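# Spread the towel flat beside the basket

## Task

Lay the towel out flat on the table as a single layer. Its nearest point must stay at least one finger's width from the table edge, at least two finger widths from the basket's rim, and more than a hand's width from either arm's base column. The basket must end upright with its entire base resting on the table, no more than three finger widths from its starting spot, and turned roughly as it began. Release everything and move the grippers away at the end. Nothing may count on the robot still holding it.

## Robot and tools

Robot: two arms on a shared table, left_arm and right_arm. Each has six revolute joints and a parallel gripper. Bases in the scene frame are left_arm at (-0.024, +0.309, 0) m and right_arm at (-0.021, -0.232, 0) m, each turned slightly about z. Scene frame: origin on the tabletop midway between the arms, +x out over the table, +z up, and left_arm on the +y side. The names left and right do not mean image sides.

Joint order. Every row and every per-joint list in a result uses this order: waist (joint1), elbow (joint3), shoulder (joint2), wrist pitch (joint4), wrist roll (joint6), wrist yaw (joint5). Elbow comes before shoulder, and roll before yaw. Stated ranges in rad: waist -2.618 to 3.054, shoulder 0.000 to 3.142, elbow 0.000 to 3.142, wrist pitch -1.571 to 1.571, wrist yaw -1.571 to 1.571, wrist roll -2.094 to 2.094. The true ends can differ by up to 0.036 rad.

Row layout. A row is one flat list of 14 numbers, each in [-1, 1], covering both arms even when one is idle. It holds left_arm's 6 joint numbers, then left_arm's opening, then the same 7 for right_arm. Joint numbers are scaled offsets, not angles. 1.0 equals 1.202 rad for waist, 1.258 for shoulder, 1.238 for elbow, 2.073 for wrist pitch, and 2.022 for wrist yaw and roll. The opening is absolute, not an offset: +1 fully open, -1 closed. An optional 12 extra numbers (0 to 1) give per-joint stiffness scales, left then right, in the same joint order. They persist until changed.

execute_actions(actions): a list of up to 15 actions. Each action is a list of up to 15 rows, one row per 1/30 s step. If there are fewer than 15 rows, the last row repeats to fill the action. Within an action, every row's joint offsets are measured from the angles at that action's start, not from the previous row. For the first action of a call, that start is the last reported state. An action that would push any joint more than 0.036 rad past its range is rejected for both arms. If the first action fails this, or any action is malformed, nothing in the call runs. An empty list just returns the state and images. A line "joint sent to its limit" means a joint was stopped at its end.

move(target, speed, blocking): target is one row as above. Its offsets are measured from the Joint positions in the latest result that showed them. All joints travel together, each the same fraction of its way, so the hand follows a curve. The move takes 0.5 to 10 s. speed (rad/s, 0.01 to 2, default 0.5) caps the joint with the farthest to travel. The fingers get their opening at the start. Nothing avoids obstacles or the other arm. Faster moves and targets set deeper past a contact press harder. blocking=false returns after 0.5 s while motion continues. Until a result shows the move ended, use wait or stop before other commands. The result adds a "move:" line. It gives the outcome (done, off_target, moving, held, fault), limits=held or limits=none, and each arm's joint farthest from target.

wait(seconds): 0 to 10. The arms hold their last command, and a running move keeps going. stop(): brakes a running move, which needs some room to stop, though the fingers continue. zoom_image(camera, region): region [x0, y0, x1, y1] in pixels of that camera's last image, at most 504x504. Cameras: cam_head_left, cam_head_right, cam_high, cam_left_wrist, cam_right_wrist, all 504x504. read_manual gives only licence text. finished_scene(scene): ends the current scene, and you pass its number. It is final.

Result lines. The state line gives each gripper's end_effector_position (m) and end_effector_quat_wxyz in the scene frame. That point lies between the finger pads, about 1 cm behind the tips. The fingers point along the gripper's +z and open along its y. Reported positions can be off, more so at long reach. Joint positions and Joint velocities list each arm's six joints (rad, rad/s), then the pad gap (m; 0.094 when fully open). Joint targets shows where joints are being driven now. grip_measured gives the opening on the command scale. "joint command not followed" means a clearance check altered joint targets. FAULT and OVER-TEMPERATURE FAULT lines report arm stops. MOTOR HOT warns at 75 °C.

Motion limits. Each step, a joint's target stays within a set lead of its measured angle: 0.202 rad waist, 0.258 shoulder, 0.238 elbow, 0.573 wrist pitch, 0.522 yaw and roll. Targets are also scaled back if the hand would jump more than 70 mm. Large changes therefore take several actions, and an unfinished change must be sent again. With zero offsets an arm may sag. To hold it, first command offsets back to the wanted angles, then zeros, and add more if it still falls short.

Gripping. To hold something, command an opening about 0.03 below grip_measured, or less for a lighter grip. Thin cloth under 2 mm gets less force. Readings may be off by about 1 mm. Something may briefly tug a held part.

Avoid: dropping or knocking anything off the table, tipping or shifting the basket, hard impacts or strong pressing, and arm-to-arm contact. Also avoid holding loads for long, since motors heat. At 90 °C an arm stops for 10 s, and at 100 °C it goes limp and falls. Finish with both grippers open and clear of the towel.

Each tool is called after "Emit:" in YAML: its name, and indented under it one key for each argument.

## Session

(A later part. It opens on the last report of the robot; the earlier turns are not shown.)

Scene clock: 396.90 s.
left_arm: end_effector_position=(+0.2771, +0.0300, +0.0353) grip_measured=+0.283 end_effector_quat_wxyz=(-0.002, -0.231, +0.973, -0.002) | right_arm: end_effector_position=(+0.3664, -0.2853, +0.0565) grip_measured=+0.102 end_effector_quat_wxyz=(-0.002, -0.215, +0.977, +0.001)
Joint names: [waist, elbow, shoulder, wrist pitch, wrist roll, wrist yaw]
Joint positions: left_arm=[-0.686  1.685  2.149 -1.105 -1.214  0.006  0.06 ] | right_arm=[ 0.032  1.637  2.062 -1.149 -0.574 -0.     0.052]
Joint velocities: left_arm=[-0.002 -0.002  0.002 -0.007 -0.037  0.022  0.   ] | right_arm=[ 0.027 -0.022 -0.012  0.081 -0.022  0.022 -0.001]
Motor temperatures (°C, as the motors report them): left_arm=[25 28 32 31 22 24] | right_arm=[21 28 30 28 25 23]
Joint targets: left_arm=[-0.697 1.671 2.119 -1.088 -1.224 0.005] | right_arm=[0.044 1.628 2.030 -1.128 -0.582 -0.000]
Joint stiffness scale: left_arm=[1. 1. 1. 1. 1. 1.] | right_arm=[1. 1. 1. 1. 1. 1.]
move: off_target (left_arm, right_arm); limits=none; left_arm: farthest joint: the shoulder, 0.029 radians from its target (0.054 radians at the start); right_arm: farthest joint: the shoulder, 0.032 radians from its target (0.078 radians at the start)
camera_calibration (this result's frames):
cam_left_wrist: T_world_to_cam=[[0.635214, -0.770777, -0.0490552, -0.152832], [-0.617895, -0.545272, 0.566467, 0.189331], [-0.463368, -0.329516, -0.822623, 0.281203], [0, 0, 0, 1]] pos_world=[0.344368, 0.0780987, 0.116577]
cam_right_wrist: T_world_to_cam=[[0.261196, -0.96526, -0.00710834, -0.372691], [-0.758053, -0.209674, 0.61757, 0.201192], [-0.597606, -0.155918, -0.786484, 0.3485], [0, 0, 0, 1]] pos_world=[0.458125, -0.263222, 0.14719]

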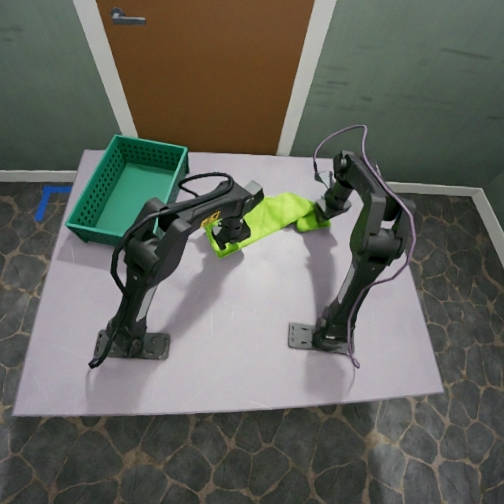

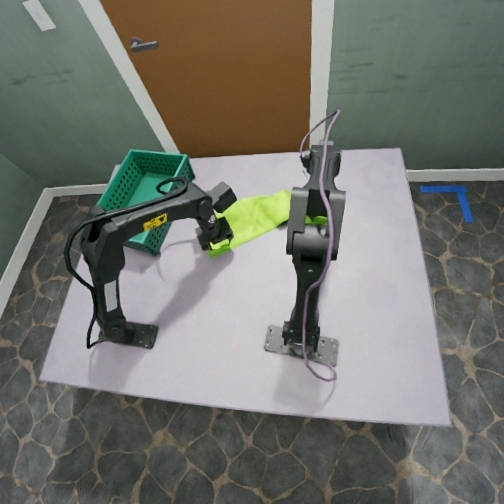

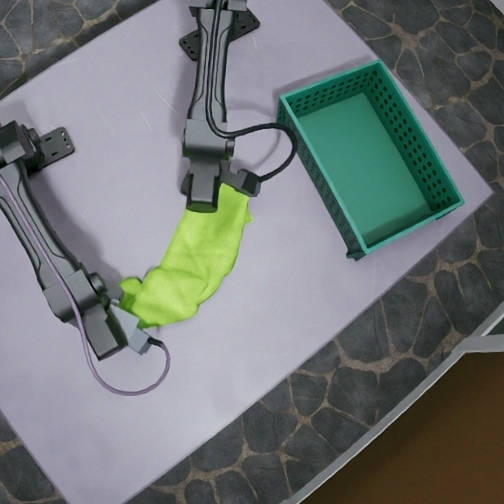

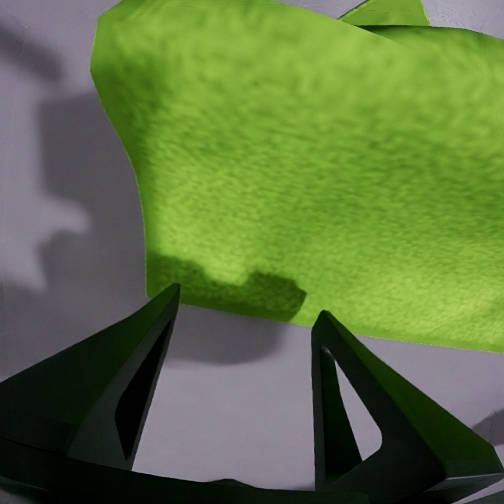

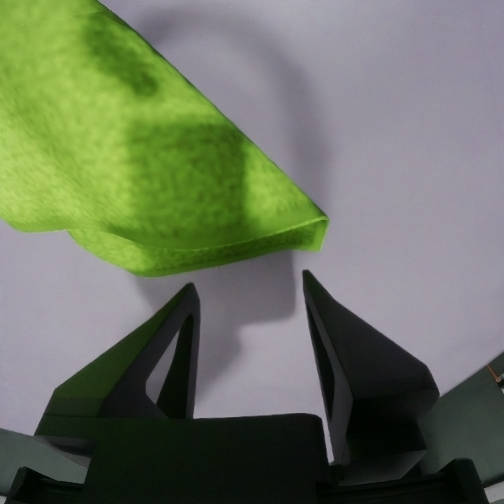

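Emit:
move:
  target: [0.021, -0.0525, 0.026, 0.0265, 0, 0, 0.28, 0.008, -0.0695, 0.008, 0.059, 0, 0, 0.1]
  speed: 0.12

Scene clock: 410.77 s.
left_arm: end_effector_position=(+0.2733, +0.0350, +0.0194) grip_measured=+0.283 end_effector_quat_wxyz=(-0.016, -0.235, +0.972, +0.006) | right_arm: end_effector_position=(+0.3664, -0.2853, +0.0324) grip_measured=+0.102 end_effector_quat_wxyz=(+0.003, -0.215, +0.977, -0.001)
Joint names: [waist, elbow, shoulder, wrist pitch, wrist roll, wrist yaw]
Joint positions: left_arm=[-0.676  1.652  2.169 -1.081 -1.214  0.02   0.06 ] | right_arm=[ 0.032  1.558  2.075 -1.048 -0.574 -0.     0.052]
Joint velocities: left_arm=[-0.017 -0.007  0.002  0.022  0.007  0.066 -0.   ] | right_arm=[-0.007 -0.012  0.017  0.007 -0.022 -0.051 -0.   ]
Motor temperatures (°C, as the motors report them): left_arm=[25 28 32 31 22 24] | right_arm=[21 27 31 28 25 23]
Joint targets: left_arm=[-0.660 1.620 2.182 -1.050 -1.214 0.006] | right_arm=[0.041 1.551 2.072 -1.027 -0.574 -0.000]
Joint stiffness scale: left_arm=[1. 1. 1. 1. 1. 1.] | right_arm=[1. 1. 1. 1. 1. 1.]
move: off_target (left_arm, right_arm); limits=none; left_arm: farthest joint: the elbow, 0.032 radians from its target (0.065 radians at the start); right_arm: farthest joint: the wrist pitch, 0.022 radians from its target (0.122 radians at the start)
camera_calibration (this result's frames):
cam_left_wrist: T_world_to_cam=[[0.640391, -0.764224, -0.0765578, -0.148453], [-0.594562, -0.556371, 0.580472, 0.192453], [-0.486205, -0.326211, -0.810673, 0.273976], [0, 0, 0, 1]] pos_world=[0.342702, 0.0829985, 0.0990262]
cam_right_wrist: T_world_to_cam=[[0.261244, -0.965266, -0.00350741, -0.372999], [-0.763621, -0.20889, 0.61094, 0.218559], [-0.590452, -0.156926, -0.791669, 0.3268], [0, 0, 0, 1]] pos_world=[0.4573, -0.263105, 0.123883]

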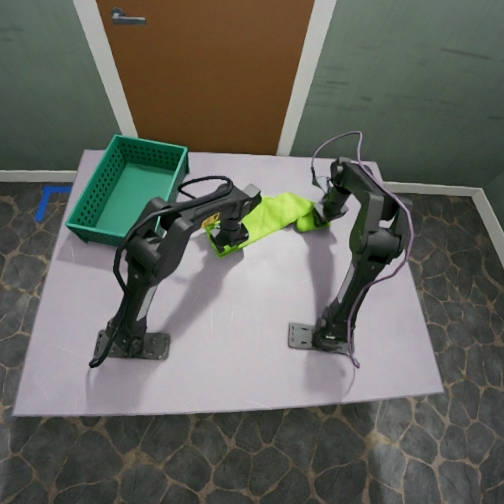

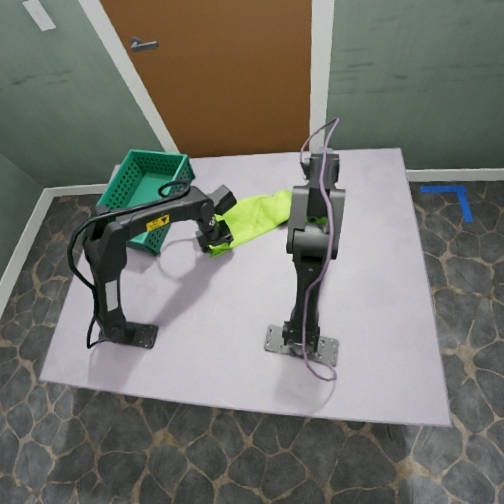

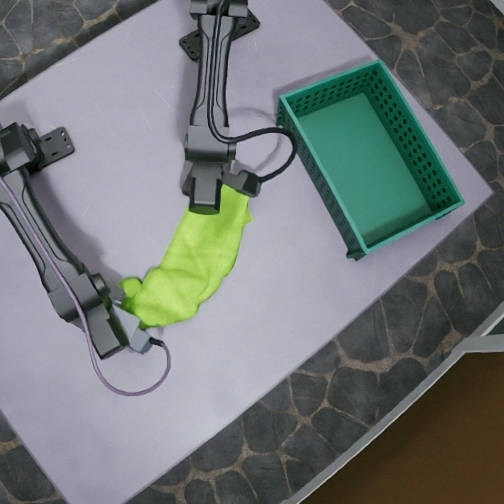

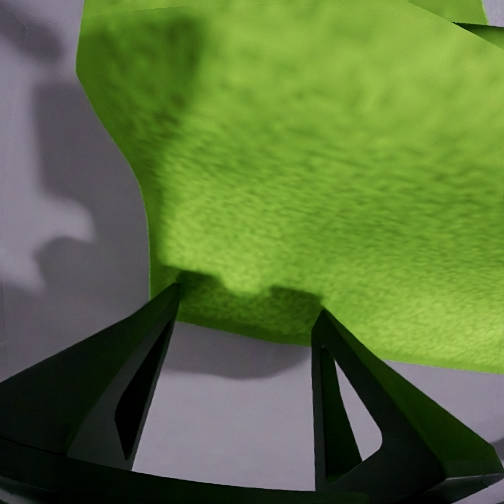

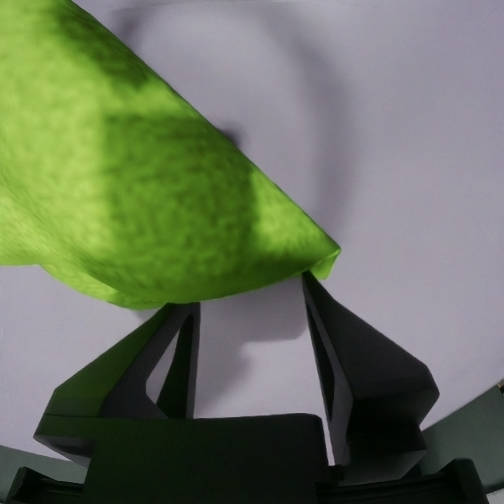

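Emit:
move:
  target: [0, -0.026, 0.013, 0.012, 0, 0, 0.28, 0, -0.067, 0.036, 0.045, 0, 0, 0.1]
  speed: 0.1

Scene clock: 417.63 s.
left_arm: end_effector_position=(+0.2732, +0.0348, +0.0194) grip_measured=+0.283 end_effector_quat_wxyz=(-0.017, -0.235, +0.972, +0.005) | right_arm: end_effector_position=(+0.3570, -0.2843, +0.0096) grip_measured=+0.102 end_effector_quat_wxyz=(-0.017, -0.215, +0.976, +0.005)
Joint names: [waist, elbow, shoulder, wrist pitch, wrist roll, wrist yaw]
Joint positions: left_arm=[-0.676  1.652  2.169 -1.081 -1.214  0.022  0.06 ] | right_arm=[ 0.032  1.508  2.105 -1.009 -0.574  0.001  0.052]
Joint velocities: left_arm=[-0.002 -0.002 -0.007 -0.022 -0.066  0.007 -0.   ] | right_arm=[ 0.022 -0.002 -0.007 -0.022 -0.022 -0.007 -0.   ]
Motor temperatures (°C, as the motors report them): left_arm=[25 27 32 31 22 24] | right_arm=[21 27 30 28 25 23]
Joint targets: left_arm=[-0.676 1.620 2.186 -1.056 -1.214 0.020] | right_arm=[0.032 1.475 2.120 -0.955 -0.574 -0.000]
Joint stiffness scale: left_arm=[1. 1. 1. 1. 1. 1.] | right_arm=[1. 1. 1. 1. 1. 1.]
move: off_target (left_arm, right_arm); limits=none; left_arm: farthest joint: the elbow, 0.032 radians from its target (0.032 radians at the start); right_arm: farthest joint: the wrist pitch, 0.054 radians from its target (0.093 radians at the start)
camera_calibration (this result's frames):
cam_left_wrist: T_world_to_cam=[[0.640345, -0.764283, -0.0763543, -0.148478], [-0.593941, -0.555741, 0.58171, 0.192014], [-0.487024, -0.327145, -0.809805, 0.274066], [0, 0, 0, 1]] pos_world=[0.342599, 0.08289, 0.0989064]
cam_right_wrist: T_world_to_cam=[[0.260832, -0.965216, -0.0180031, -0.369296], [-0.73843, -0.21149, 0.640307, 0.21552], [-0.621843, -0.153719, -0.767908, 0.315196], [0, 0, 0, 1]] pos_world=[0.451473, -0.262419, 0.097394]

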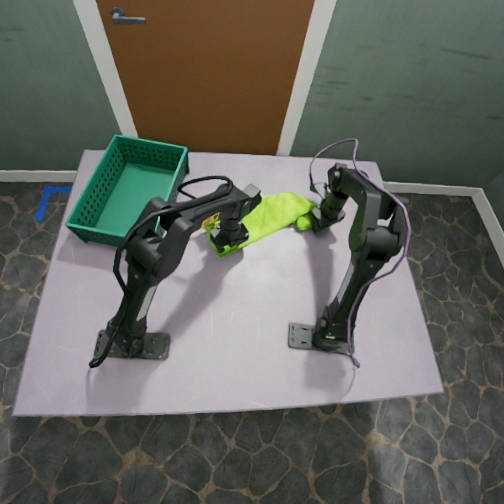

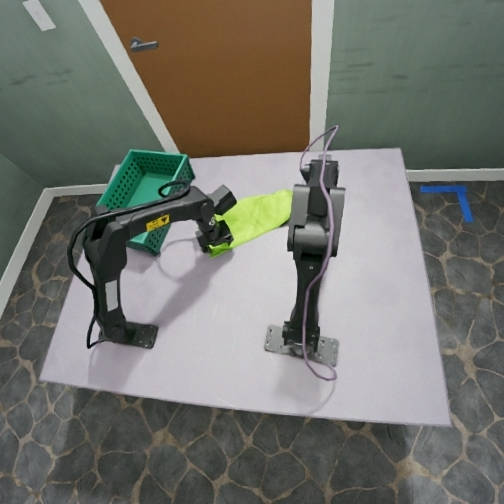

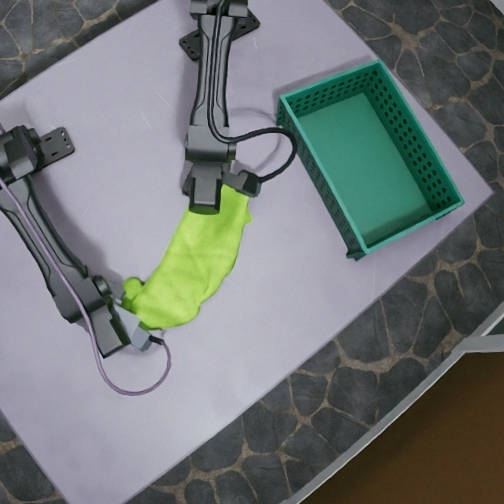

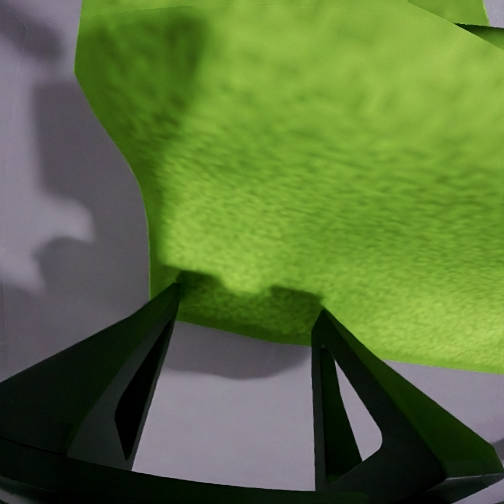

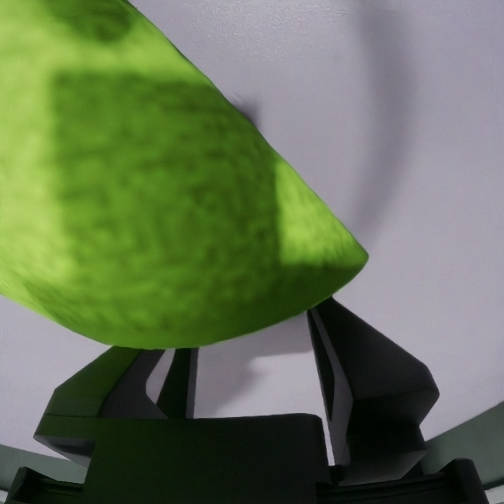

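Emit:
zoom_image:
  camera: "cam_head_left"
  region: [280, 190, 350, 250]

Region (280, 190, 350, 250) of cam_head_left's 504x504 image, scaled by 7.200, with more detail than that image has; it fills the top 432 rows of this view, and the rest is white.

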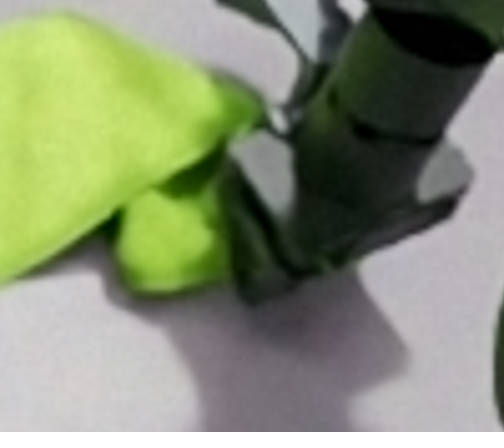

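Emit:
execute_actions:
  actions:
    - [[0,-0.026,0.013,0.012,0,0,0.24,0,0.0,-0.01,0,0,0,0.1],[0,-0.026,0.013,0.012,0,0,0.195,0,0.01,-0.02,0,0,0,0.1],[0,-0.026,0.013,0.012,0,0,0.15,0,0.015,-0.03,0,0,0,0.1],[0,-0.026,0.013,0.012,0,0,0.105,0,0.015,-0.04,0,0,0,0.1],[0,-0.026,0.013,0.012,0,0,0.06,0,0.015,-0.052,0,0,0,0.1],[0,-0.026,0.013,0.012,0,0,0.015,0,0.015,-0.052,0,0,0,0.1],[0,-0.026,0.013,0.012,0,0,-0.03,0,0.015,-0.052,0,0,0,0.1],[0,-0.026,0.013,0.012,0,0,-0.075,0,0.015,-0.052,0,0,0,0.1],[0,-0.026,0.013,0.012,0,0,-0.12,0,0.015,-0.052,0,0,0,0.1],[0,-0.026,0.013,0.012,0,0,-0.165,0,0.015,-0.052,0,0,0,0.1],[0,-0.026,0.013,0.012,0,0,-0.21,0,0.015,-0.052,0,0,0,0.1],[0,-0.026,0.013,0.012,0,0,-0.255,0,0.015,-0.052,0,0,0,0.1],[0,-0.026,0.013,0.012,0,0,-0.30,0,0.015,-0.052,0,0,0,0.1],[0,-0.026,0.013,0.012,0,0,-0.345,0,0.015,-0.052,0,0,0,0.1],[0,-0.026,0.013,0.012,0,0,-0.39,0,0.015,-0.052,0,0,0,0.1]]
    - [[0,-0.026,0.013,0.012,0,0,-0.435,0,0.03,-0.02,0.01,0,0,0.1],[0,-0.026,0.013,0.012,0,0,-0.48,0,0.04,-0.02,0.016,0,0,0.1],[0,-0.026,0.013,0.012,0,0,-0.525,0,0.049,-0.02,0.022,0,0,0.1],[0,-0.026,0.013,0.012,0,0,-0.57,0,0.049,-0.02,0.022,0,0,0.1],[0,-0.026,0.013,0.012,0,0,-0.615,0,0.049,-0.02,0.022,0,0,0.1],[0,-0.026,0.013,0.012,0,0,-0.66,0,0.049,-0.02,0.022,0,0,0.1],[0,-0.026,0.013,0.012,0,0,-0.705,0,0.049,-0.02,0.022,0,0,0.1],[0,-0.026,0.013,0.012,0,0,-0.75,0,0.049,-0.02,0.022,0,0,0.1],[0,-0.026,0.013,0.012,0,0,-0.795,0,0.049,-0.02,0.022,0,0,0.1],[0,-0.026,0.013,0.012,0,0,-0.84,0,0.049,-0.02,0.022,0,0,0.1],[0,-0.026,0.013,0.012,0,0,-0.885,0,0.049,-0.02,0.022,0,0,0.1],[0,-0.026,0.013,0.012,0,0,-0.93,0,0.049,-0.02,0.022,0,0,0.1],[0,-0.026,0.013,0.012,0,0,-0.97,0,0.049,-0.02,0.022,0,0,0.1],[0,-0.026,0.013,0.012,0,0,-1,0,0.049,-0.02,0.022,0,0,0.1],[0,-0.026,0.013,0.012,0,0,-1,0,0.049,-0.02,0.022,0,0,0.1]]

Scene clock: 463.93 s.
left_arm: end_effector_position=(+0.2783, +0.0272, +0.0188) grip_measured=-0.968 end_effector_quat_wxyz=(-0.011, -0.235, +0.972, -0.013) | right_arm: end_effector_position=(+0.3768, -0.2871, +0.0316) grip_measured=+0.102 end_effector_quat_wxyz=(+0.027, -0.215, +0.976, -0.011)
Joint names: [waist, elbow, shoulder, wrist pitch, wrist roll, wrist yaw]
Joint positions: left_arm=[-0.676  1.65   2.169 -1.042 -1.214  0.034  0.001] | right_arm=[ 0.032  1.54   2.066 -0.985 -0.574  0.001  0.052]
Joint velocities: left_arm=[-0.017 -0.007 -0.012  0.022 -0.037  0.007 -0.002] | right_arm=[-0.017 -0.007 -0.017  0.022  0.037 -0.007 -0.   ]
Motor temperatures (°C, as the motors report them): left_arm=[25 27 31 30 22 24] | right_arm=[21 26 29 28 25 23]
Joint targets: left_arm=[-0.676 1.620 2.186 -1.027 -1.214 0.032] | right_arm=[0.032 1.569 2.041 -0.964 -0.574 0.001]
Joint stiffness scale: left_arm=[1. 1. 1. 1. 1. 1.] | right_arm=[1. 1. 1. 1. 1. 1.]
camera_calibration (this result's frames):
cam_left_wrist: T_world_to_cam=[[0.641527, -0.766131, -0.0385435, -0.158633], [-0.605056, -0.536256, 0.588504, 0.193662], [-0.47154, -0.35422, -0.807575, 0.27002], [0, 0, 0, 1]] pos_world=[0.346269, 0.0779654, 0.0979764]
cam_right_wrist: T_world_to_cam=[[0.260791, -0.96521, 0.0188946, -0.377931], [-0.794786, -0.203552, 0.571736, 0.241152], [-0.548, -0.164121, -0.82022, 0.314905], [0, 0, 0, 1]] pos_world=[0.462793, -0.264014, 0.127557]

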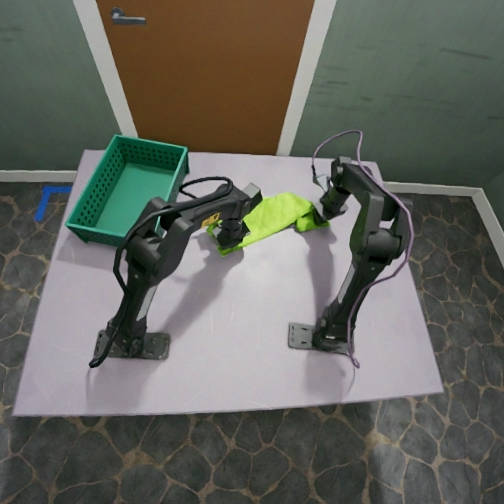

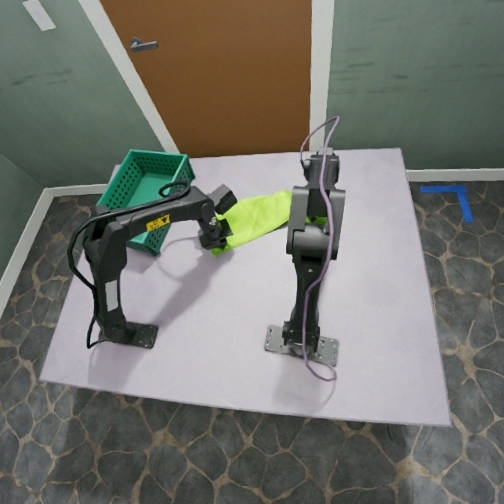

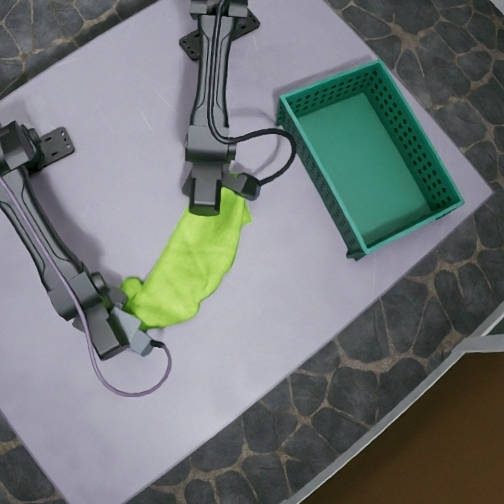

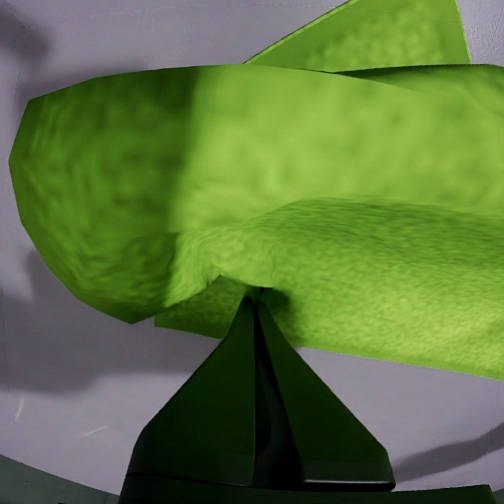

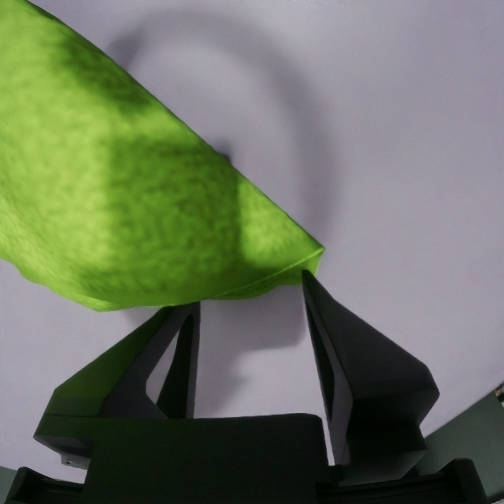

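Emit:
execute_actions:
  actions:
    - [[0,-0.015,0.008,0,0,0,-1,0.012,0.02,-0.02,0.01,0,0,0.1],[0,-0.015,0.008,0,0,0,-1,0.024,0.02,-0.02,0.01,0,0,0.1],[0,-0.015,0.008,0,0,0,-1,0.035,0.02,-0.02,0.01,0,0,0.1]]
    - [[0,-0.015,0.008,0,0,0,-1,0,0.01,-0.01,0.01,0,0,0.1],[0,-0.015,0.008,0,0,0,-1,0,0.01,0.0,0.01,0,0,0.1],[0,-0.015,0.008,0,0,0,-1,0,0.01,0.008,0.01,0,0,0.1],[0,-0.015,0.008,0,0,0,-1,0,0.01,0.014,0.01,0,0,0.1],[0,-0.015,0.008,0,0,0,-1,0,0.01,0.02,0.01,0,0,0.1],[0,-0.015,0.008,0,0,0,-1,0,0.01,0.025,0.01,0,0,0.1],[0,-0.015,0.008,0,0,0,-1,0,0.01,0.03,0.01,0,0,0.1],[0,-0.015,0.008,0,0,0,-1,0,0.01,0.034,0.01,0,0,0.1],[0,-0.015,0.008,0,0,0,-1,0,0.01,0.038,0.01,0,0,0.1],[0,-0.015,0.008,0,0,0,-1,0,0.01,0.042,0.01,0,0,0.1],[0,-0.015,0.008,0,0,0,-1,0,0.01,0.046,0.01,0,0,0.1],[0,-0.015,0.008,0,0,0,-1,0,0.01,0.05,0.01,0,0,0.1],[0,-0.015,0.008,0,0,0,-1,0,0.005,0.054,0.01,0,0,0.1],[0,-0.015,0.008,0,0,0,-1,0,0.0,0.058,0.01,0,0,0.1],[0,-0.015,0.008,0,0,0,-1,0,-0.005,0.062,0.01,0,0,0.1]]

Scene clock: 480.20 s.
left_arm: end_effector_position=(+0.2783, +0.0272, +0.0188) grip_measured=-0.969 end_effector_quat_wxyz=(-0.011, -0.235, +0.972, -0.013) | right_arm: end_effector_position=(+0.3743, -0.2728, +0.0140) grip_measured=+0.102 end_effector_quat_wxyz=(+0.006, -0.232, +0.973, -0.004)
Joint names: [waist, elbow, shoulder, wrist pitch, wrist roll, wrist yaw]
Joint positions: left_arm=[-0.676  1.65   2.169 -1.042 -1.214  0.034  0.001] | right_arm=[ 0.067  1.54   2.113 -0.984 -0.574  0.003  0.052]
Joint velocities: left_arm=[-0.017  0.012  0.002  0.066  0.051  0.022  0.001] | right_arm=[ 0.002  0.002  0.012  0.022  0.037 -0.037  0.   ]
Motor temperatures (°C, as the motors report them): left_arm=[25 26 31 30 22 24] | right_arm=[21 27 31 28 25 23]
Joint targets: left_arm=[-0.676 1.631 2.179 -1.042 -1.214 0.034] | right_arm=[0.067 1.534 2.144 -0.965 -0.574 0.003]
Joint stiffness scale: left_arm=[1. 1. 1. 1. 1. 1.] | right_arm=[1. 1. 1. 1. 1. 1.]
camera_calibration (this result's frames):
cam_left_wrist: T_world_to_cam=[[0.641527, -0.766131, -0.0385435, -0.158633], [-0.605056, -0.536256, 0.588504, 0.193662], [-0.47154, -0.35422, -0.807575, 0.27002], [0, 0, 0, 1]] pos_world=[0.346269, 0.0779654, 0.0979764]
cam_right_wrist: T_world_to_cam=[[0.295293, -0.955404, 0.00244921, -0.373139], [-0.760393, -0.233466, 0.606049, 0.230687], [-0.57845, -0.180825, -0.795423, 0.3079], [0, 0, 0, 1]] pos_world=[0.463703, -0.246964, 0.106017]

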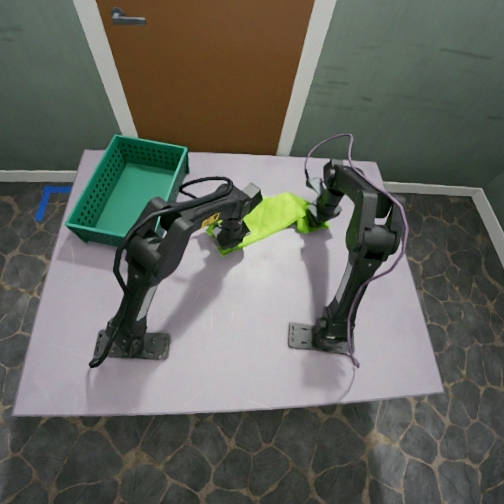

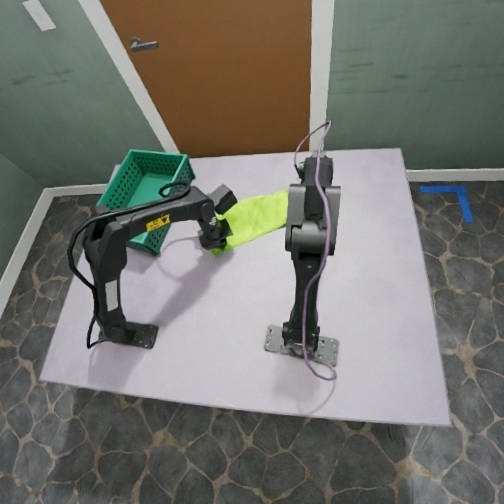

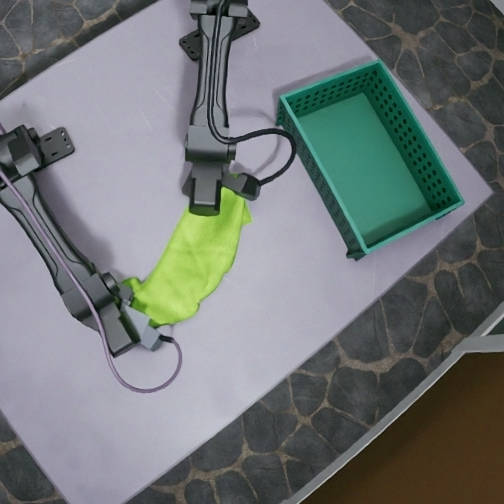

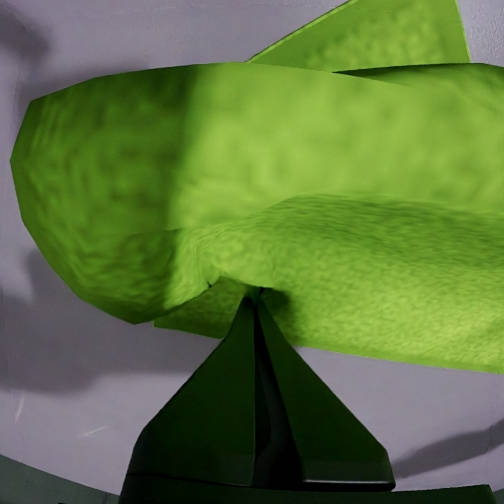

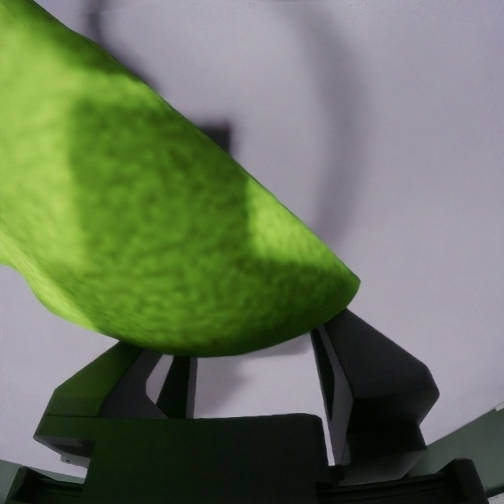

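Emit:
zoom_image:
  camera: "cam_head_left"
  region: [280, 190, 350, 250]

Region (280, 190, 350, 250) of cam_head_left's 504x504 image, scaled by 7.200, with more detail than that image has; it fills the top 432 rows of this view, and the rest is white.

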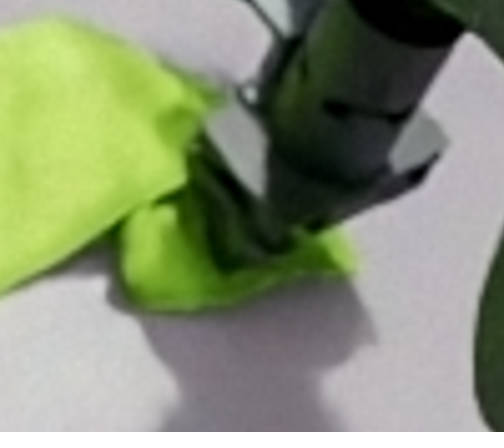

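Emit:
execute_actions:
  actions:
    - [[0,-0.015,0.008,0,0,0,-1,0,-0.015,0.025,0.012,0,0,0.1],[0,-0.015,0.008,0,0,0,-1,0,-0.022,0.025,0.012,0,0,0.1],[0,-0.015,0.008,0,0,0,-1,0,-0.025,0.025,0.012,0,0,0.06],[0,-0.015,0.008,0,0,0,-1,0,-0.025,0.025,0.012,0,0,0.02],[0,-0.015,0.008,0,0,0,-1,0,-0.025,0.025,0.012,0,0,-0.02],[0,-0.015,0.008,0,0,0,-1,0,-0.025,0.025,0.012,0,0,-0.06],[0,-0.015,0.008,0,0,0,-1,0,-0.025,0.025,0.012,0,0,-0.10],[0,-0.015,0.008,0,0,0,-1,0,-0.025,0.025,0.012,0,0,-0.14],[0,-0.015,0.008,0,0,0,-1,0,-0.025,0.025,0.012,0,0,-0.18],[0,-0.015,0.008,0,0,0,-1,0,-0.025,0.025,0.012,0,0,-0.22],[0,-0.015,0.008,0,0,0,-1,0,-0.025,0.025,0.012,0,0,-0.26],[0,-0.015,0.008,0,0,0,-1,0,-0.025,0.025,0.012,0,0,-0.30],[0,-0.015,0.008,0,0,0,-1,0,-0.025,0.025,0.012,0,0,-0.34],[0,-0.015,0.008,0,0,0,-1,0,-0.025,0.025,0.012,0,0,-0.38],[0,-0.015,0.008,0,0,0,-1,0,-0.025,0.025,0.012,0,0,-0.42]]
    - [[0,-0.015,0.008,0,0,0,-1,0,-0.025,0.02,0.012,0,0,-0.465],[0,-0.015,0.008,0,0,0,-1,0,-0.025,0.02,0.012,0,0,-0.51],[0,-0.015,0.008,0,0,0,-1,0,-0.025,0.02,0.012,0,0,-0.555],[0,-0.015,0.008,0,0,0,-1,0,-0.025,0.02,0.012,0,0,-0.60],[0,-0.015,0.008,0,0,0,-1,0,-0.025,0.02,0.012,0,0,-0.645],[0,-0.015,0.008,0,0,0,-1,0,-0.025,0.02,0.012,0,0,-0.69],[0,-0.015,0.008,0,0,0,-1,0,-0.025,0.02,0.012,0,0,-0.735],[0,-0.015,0.008,0,0,0,-1,0,-0.025,0.02,0.012,0,0,-0.78],[0,-0.015,0.008,0,0,0,-1,0,-0.025,0.02,0.012,0,0,-0.825],[0,-0.015,0.008,0,0,0,-1,0,-0.025,0.02,0.012,0,0,-0.87],[0,-0.015,0.008,0,0,0,-1,0,-0.025,0.02,0.012,0,0,-0.915],[0,-0.015,0.008,0,0,0,-1,0,-0.025,0.02,0.012,0,0,-0.96],[0,-0.015,0.008,0,0,0,-1,0,-0.025,0.02,0.012,0,0,-1],[0,-0.015,0.008,0,0,0,-1,0,-0.025,0.02,0.012,0,0,-1],[0,-0.015,0.008,0,0,0,-1,0,-0.025,0.02,0.012,0,0,-1]]

Scene clock: 516.63 s.
left_arm: end_effector_position=(+0.2783, +0.0272, +0.0188) grip_measured=-0.969 end_effector_quat_wxyz=(-0.011, -0.235, +0.972, -0.013) | right_arm: end_effector_position=(+0.3691, -0.2663, +0.0135) grip_measured=-0.920 end_effector_quat_wxyz=(+0.001, -0.232, +0.972, +0.015)
Joint names: [waist, elbow, shoulder, wrist pitch, wrist roll, wrist yaw]
Joint positions: left_arm=[-0.676  1.65   2.169 -1.042 -1.214  0.034  0.001] | right_arm=[ 0.067  1.536  2.112 -1.003 -0.574 -0.03   0.004]
Joint velocities: left_arm=[ 0.007  0.007 -0.002  0.037  0.037 -0.007  0.001] | right_arm=[-0.017 -0.002  0.002 -0.037 -0.037  0.007 -0.001]
Motor temperatures (°C, as the motors report them): left_arm=[25 27 31 30 22 24] | right_arm=[21 27 29 27 25 23]
Joint targets: left_arm=[-0.676 1.631 2.179 -1.042 -1.214 0.034] | right_arm=[0.067 1.505 2.138 -0.968 -0.574 -0.021]
Joint stiffness scale: left_arm=[1. 1. 1. 1. 1. 1.] | right_arm=[1. 1. 1. 1. 1. 1.]
camera_calibration (this result's frames):
cam_left_wrist: T_world_to_cam=[[0.641527, -0.766131, -0.0385435, -0.158633], [-0.605056, -0.536256, 0.588504, 0.193662], [-0.47154, -0.35422, -0.807575, 0.27002], [0, 0, 0, 1]] pos_world=[0.346269, 0.0779654, 0.0979764]
cam_right_wrist: T_world_to_cam=[[0.295072, -0.954787, -0.0362576, -0.364668], [-0.74929, -0.254777, 0.611271, 0.21864], [-0.592871, -0.153202, -0.79059, 0.318226], [0, 0, 0, 1]] pos_world=[0.460095, -0.243723, 0.104716]

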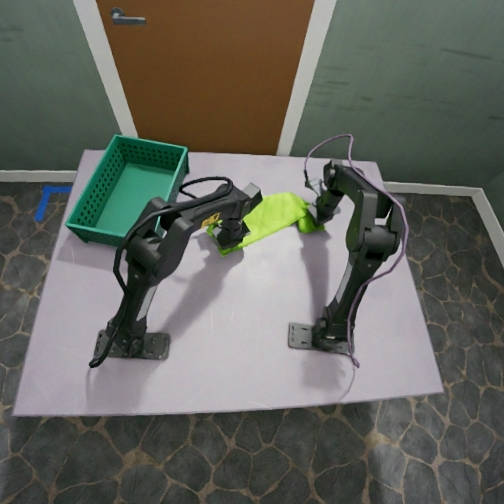

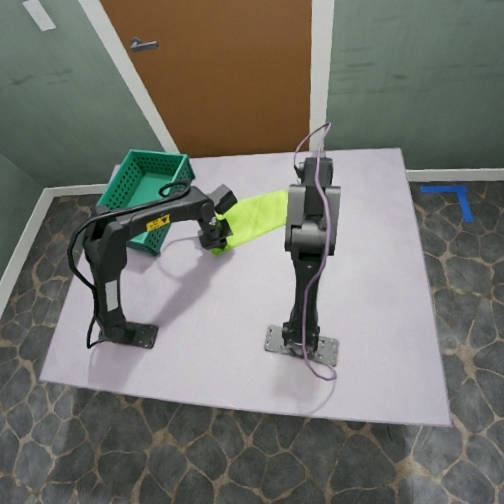

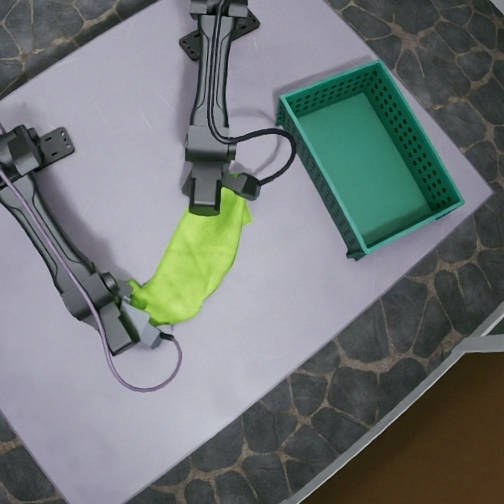

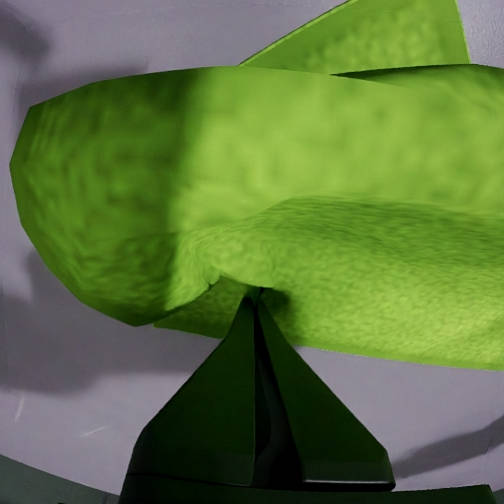

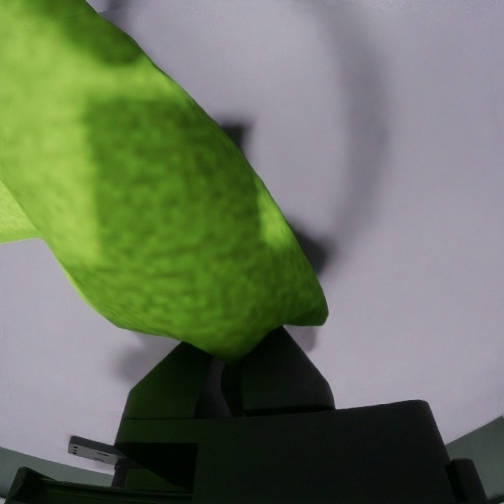

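Emit:
move:
  target: [0.063, 0.161, -0.184, -0.107, 0.205, -0.02, -1, -0.055, -0.01, -0.298, -0.075, -0.40, 0.02, -1]
  speed: 0.5

Scene clock: 537.53 s.
left_arm: end_effector_position=(+0.3010, +0.0480, +0.1432) grip_measured=-0.969 end_effector_quat_wxyz=(+0.064, -0.067, +0.994, -0.066) | right_arm: end_effector_position=(+0.3453, -0.2907, +0.1376) grip_measured=-0.920 end_effector_quat_wxyz=(+0.068, -0.569, +0.817, -0.072)
Joint names: [waist, elbow, shoulder, wrist pitch, wrist roll, wrist yaw]
Joint positions: left_arm=[-0.613  1.819  1.961 -1.245 -0.81   0.01   0.001] | right_arm=[ 0.015  1.536  1.762 -1.146 -1.375  0.01   0.004]
Joint velocities: left_arm=[-0.002 -0.017 -0.012  0.022  0.051 -0.007  0.002] | right_arm=[ 0.007 -0.007 -0.002 -0.037 -0.007 -0.007 -0.001]
Motor temperatures (°C, as the motors report them): left_arm=[25 27 31 29 22 24] | right_arm=[21 26 29 27 25 23]
Joint targets: left_arm=[-0.601 1.849 1.938 -1.264 -0.799 -0.007] | right_arm=[0.001 1.523 1.737 -1.158 -1.383 0.011]
Joint stiffness scale: left_arm=[1. 1. 1. 1. 1. 1.] | right_arm=[1. 1. 1. 1. 1. 1.]
move: off_target (left_arm, right_arm); limits=none; left_arm: farthest joint: the elbow, 0.030 radians from its target (0.199 radians at the start); right_arm: farthest joint: the shoulder, 0.025 radians from its target (0.374 radians at the start)
camera_calibration (this result's frames):
cam_left_wrist: T_world_to_cam=[[0.34572, -0.931718, 0.11126, -0.0768828], [-0.836203, -0.25212, 0.487032, 0.215862], [-0.425726, -0.261412, -0.866269, 0.378653], [0, 0, 0, 1]] pos_world=[0.368287, 0.0817746, 0.231437]
cam_right_wrist: T_world_to_cam=[[0.848768, -0.496333, 0.182335, -0.464406], [-0.505464, -0.66036, 0.555366, -0.0756626], [-0.15524, -0.563541, -0.81137, 0.131057], [0, 0, 0, 1]] pos_world=[0.376274, -0.206609, 0.233034]

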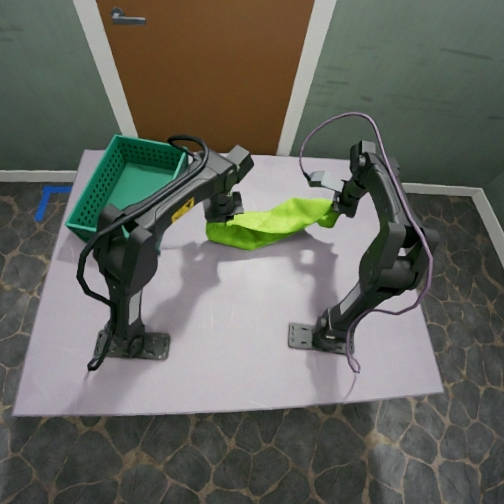

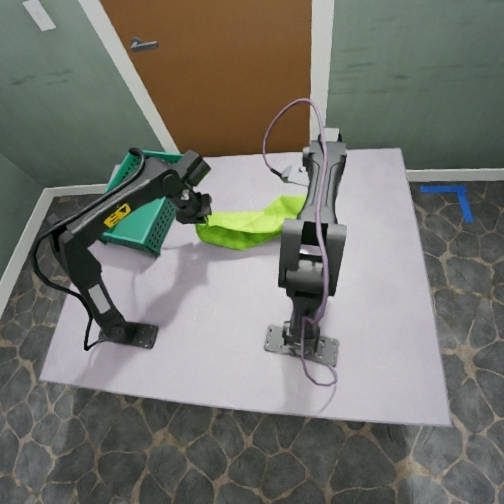

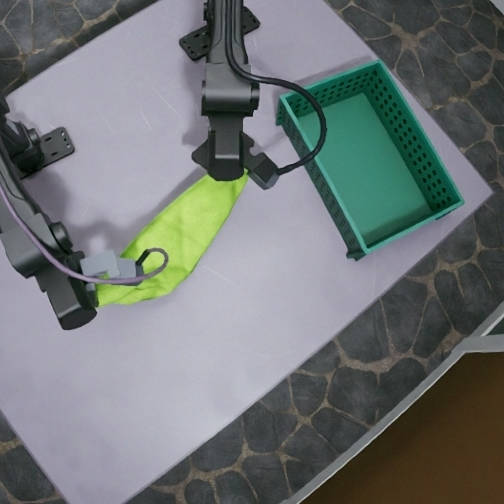

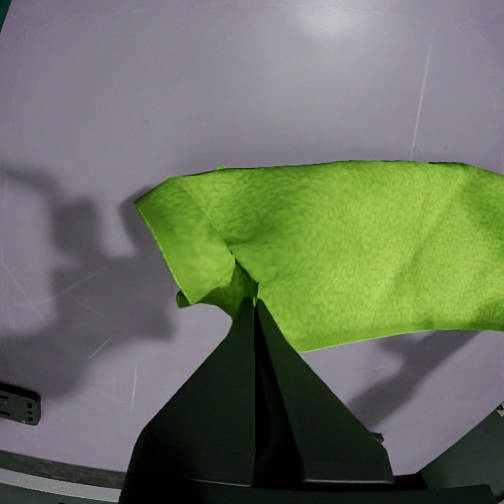

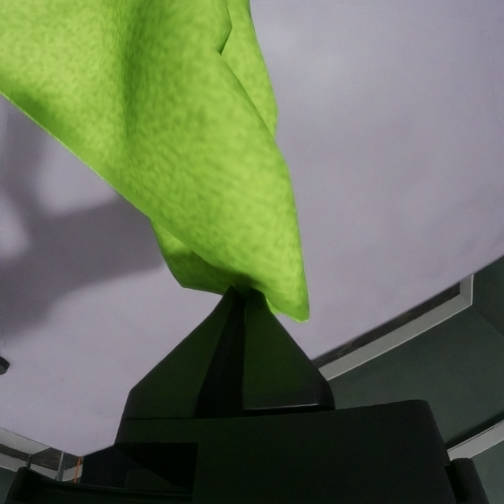

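Emit:
zoom_image:
  camera: "cam_head_left"
  region: [195, 170, 355, 270]

Region (195, 170, 355, 270) of cam_head_left's 504x504 image, scaled by 3.150, with more detail than that image has; it fills the top 315 rows of this view, and the rest is white.

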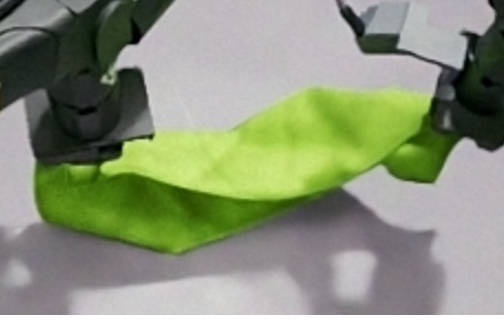

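Emit:
move:
  target: [0.055, 0.256, -0.12, -0.092, 0.08, -0.005, -1, -0.089, 0.265, -0.128, -0.131, -0.11, 0, -1]
  speed: 0.35

Scene clock: 553.80 s.
left_arm: end_effector_position=(+0.3096, +0.0683, +0.2746) grip_measured=-0.969 end_effector_quat_wxyz=(+0.171, -0.016, +0.976, -0.134) | right_arm: end_effector_position=(+0.3187, -0.3191, +0.2629) grip_measured=-0.920 end_effector_quat_wxyz=(-0.110, +0.610, -0.770, +0.153)
Joint names: [waist, elbow, shoulder, wrist pitch, wrist roll, wrist yaw]
Joint positions: left_arm=[-0.561  2.108  1.827 -1.412 -0.66   0.01   0.001] | right_arm=[-0.077  1.836  1.619 -1.408 -1.59   0.01   0.004]
Joint velocities: left_arm=[ 0.002 -0.007  0.017 -0.022 -0.037 -0.007 -0.001] | right_arm=[-0.002  0.017  0.002 -0.037  0.007 -0.022  0.   ]
Motor temperatures (°C, as the motors report them): left_arm=[25 28 32 29 22 24] | right_arm=[22 27 30 27 25 23]
Joint targets: left_arm=[-0.547 2.136 1.810 -1.435 -0.648 0.000] | right_arm=[-0.092 1.864 1.601 -1.417 -1.597 0.010]
Joint stiffness scale: left_arm=[1. 1. 1. 1. 1. 1.] | right_arm=[1. 1. 1. 1. 1. 1.]
move: off_target (left_arm, right_arm); limits=none; left_arm: farthest joint: the elbow, 0.028 radians from its target (0.317 radians at the start); right_arm: farthest joint: the elbow, 0.028 radians from its target (0.329 radians at the start)
camera_calibration (this result's frames):
cam_left_wrist: T_world_to_cam=[[0.212259, -0.934038, 0.28726, -0.082425], [-0.945666, -0.122242, 0.301286, 0.240123], [-0.246297, -0.335603, -0.909235, 0.462793], [0, 0, 0, 1]] pos_world=[0.358556, 0.10768, 0.37212]
cam_right_wrist: T_world_to_cam=[[0.854618, -0.371527, 0.362762, -0.488282], [-0.517501, -0.66683, 0.536219, -0.170602], [0.0426813, -0.645992, -0.76215, 0.110199], [0, 0, 0, 1]] pos_world=[0.324305, -0.223985, 0.352598]

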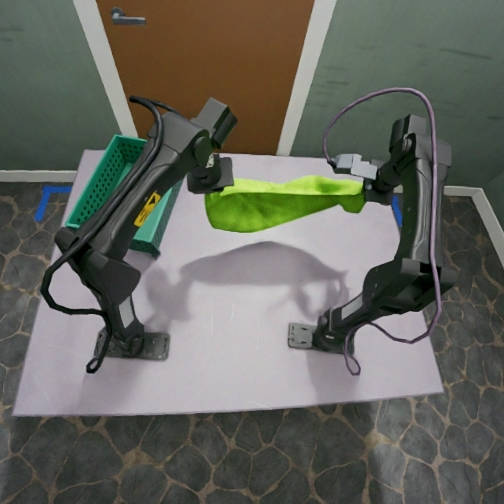

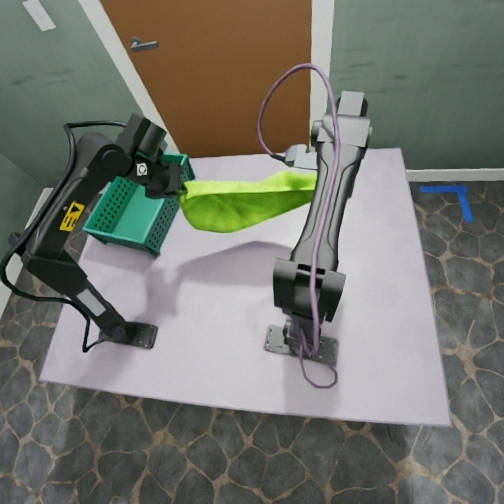

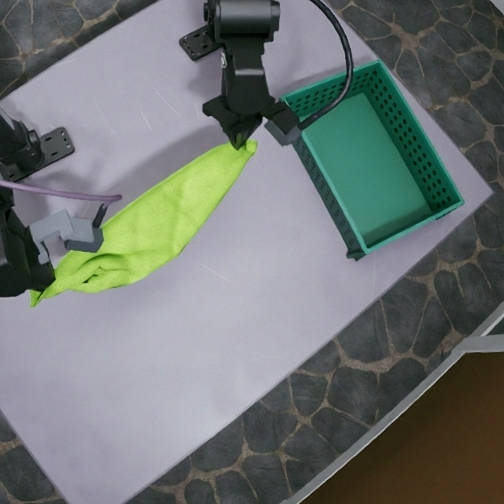

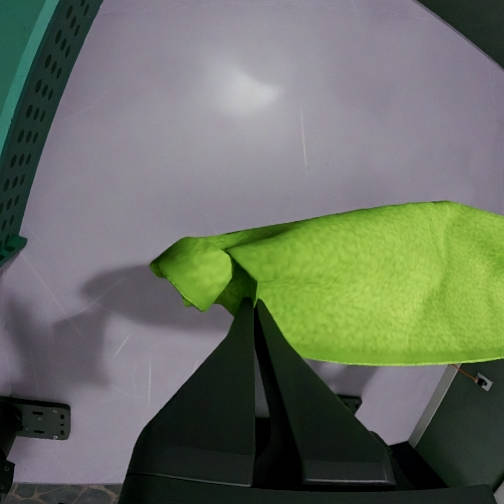

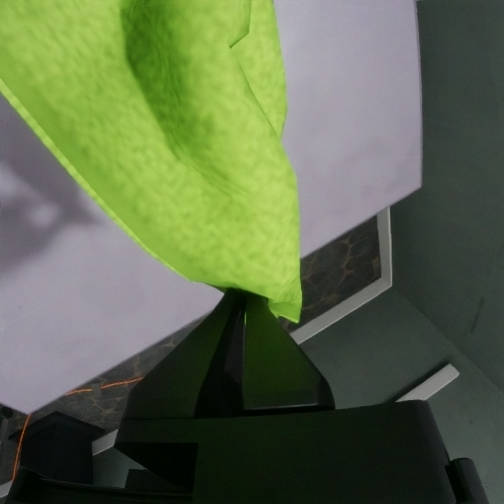

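Emit:
zoom_image:
  camera: "cam_head_left"
  region: [195, 150, 385, 250]

Emit:
zoom_image:
  camera: "cam_high"
  region: [0, 130, 270, 330]

Region (195, 150, 385, 250) of cam_head_left's 504x504 image, scaled by 2.653, with more detail than that image has; it fills the top 265 rows of this view, and the rest is white.

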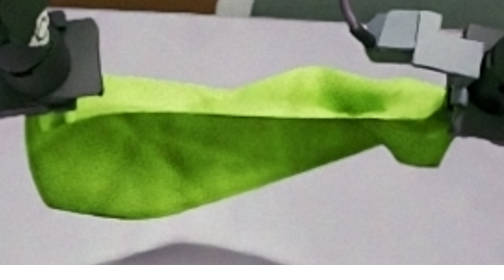

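Region (0, 130, 270, 330) of cam_high's 504x504 image, scaled by 1.867, with more detail than that image has; it fills the top 373 rows of this view, and the rest is white.

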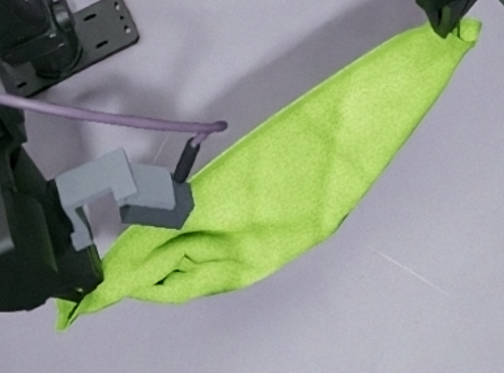

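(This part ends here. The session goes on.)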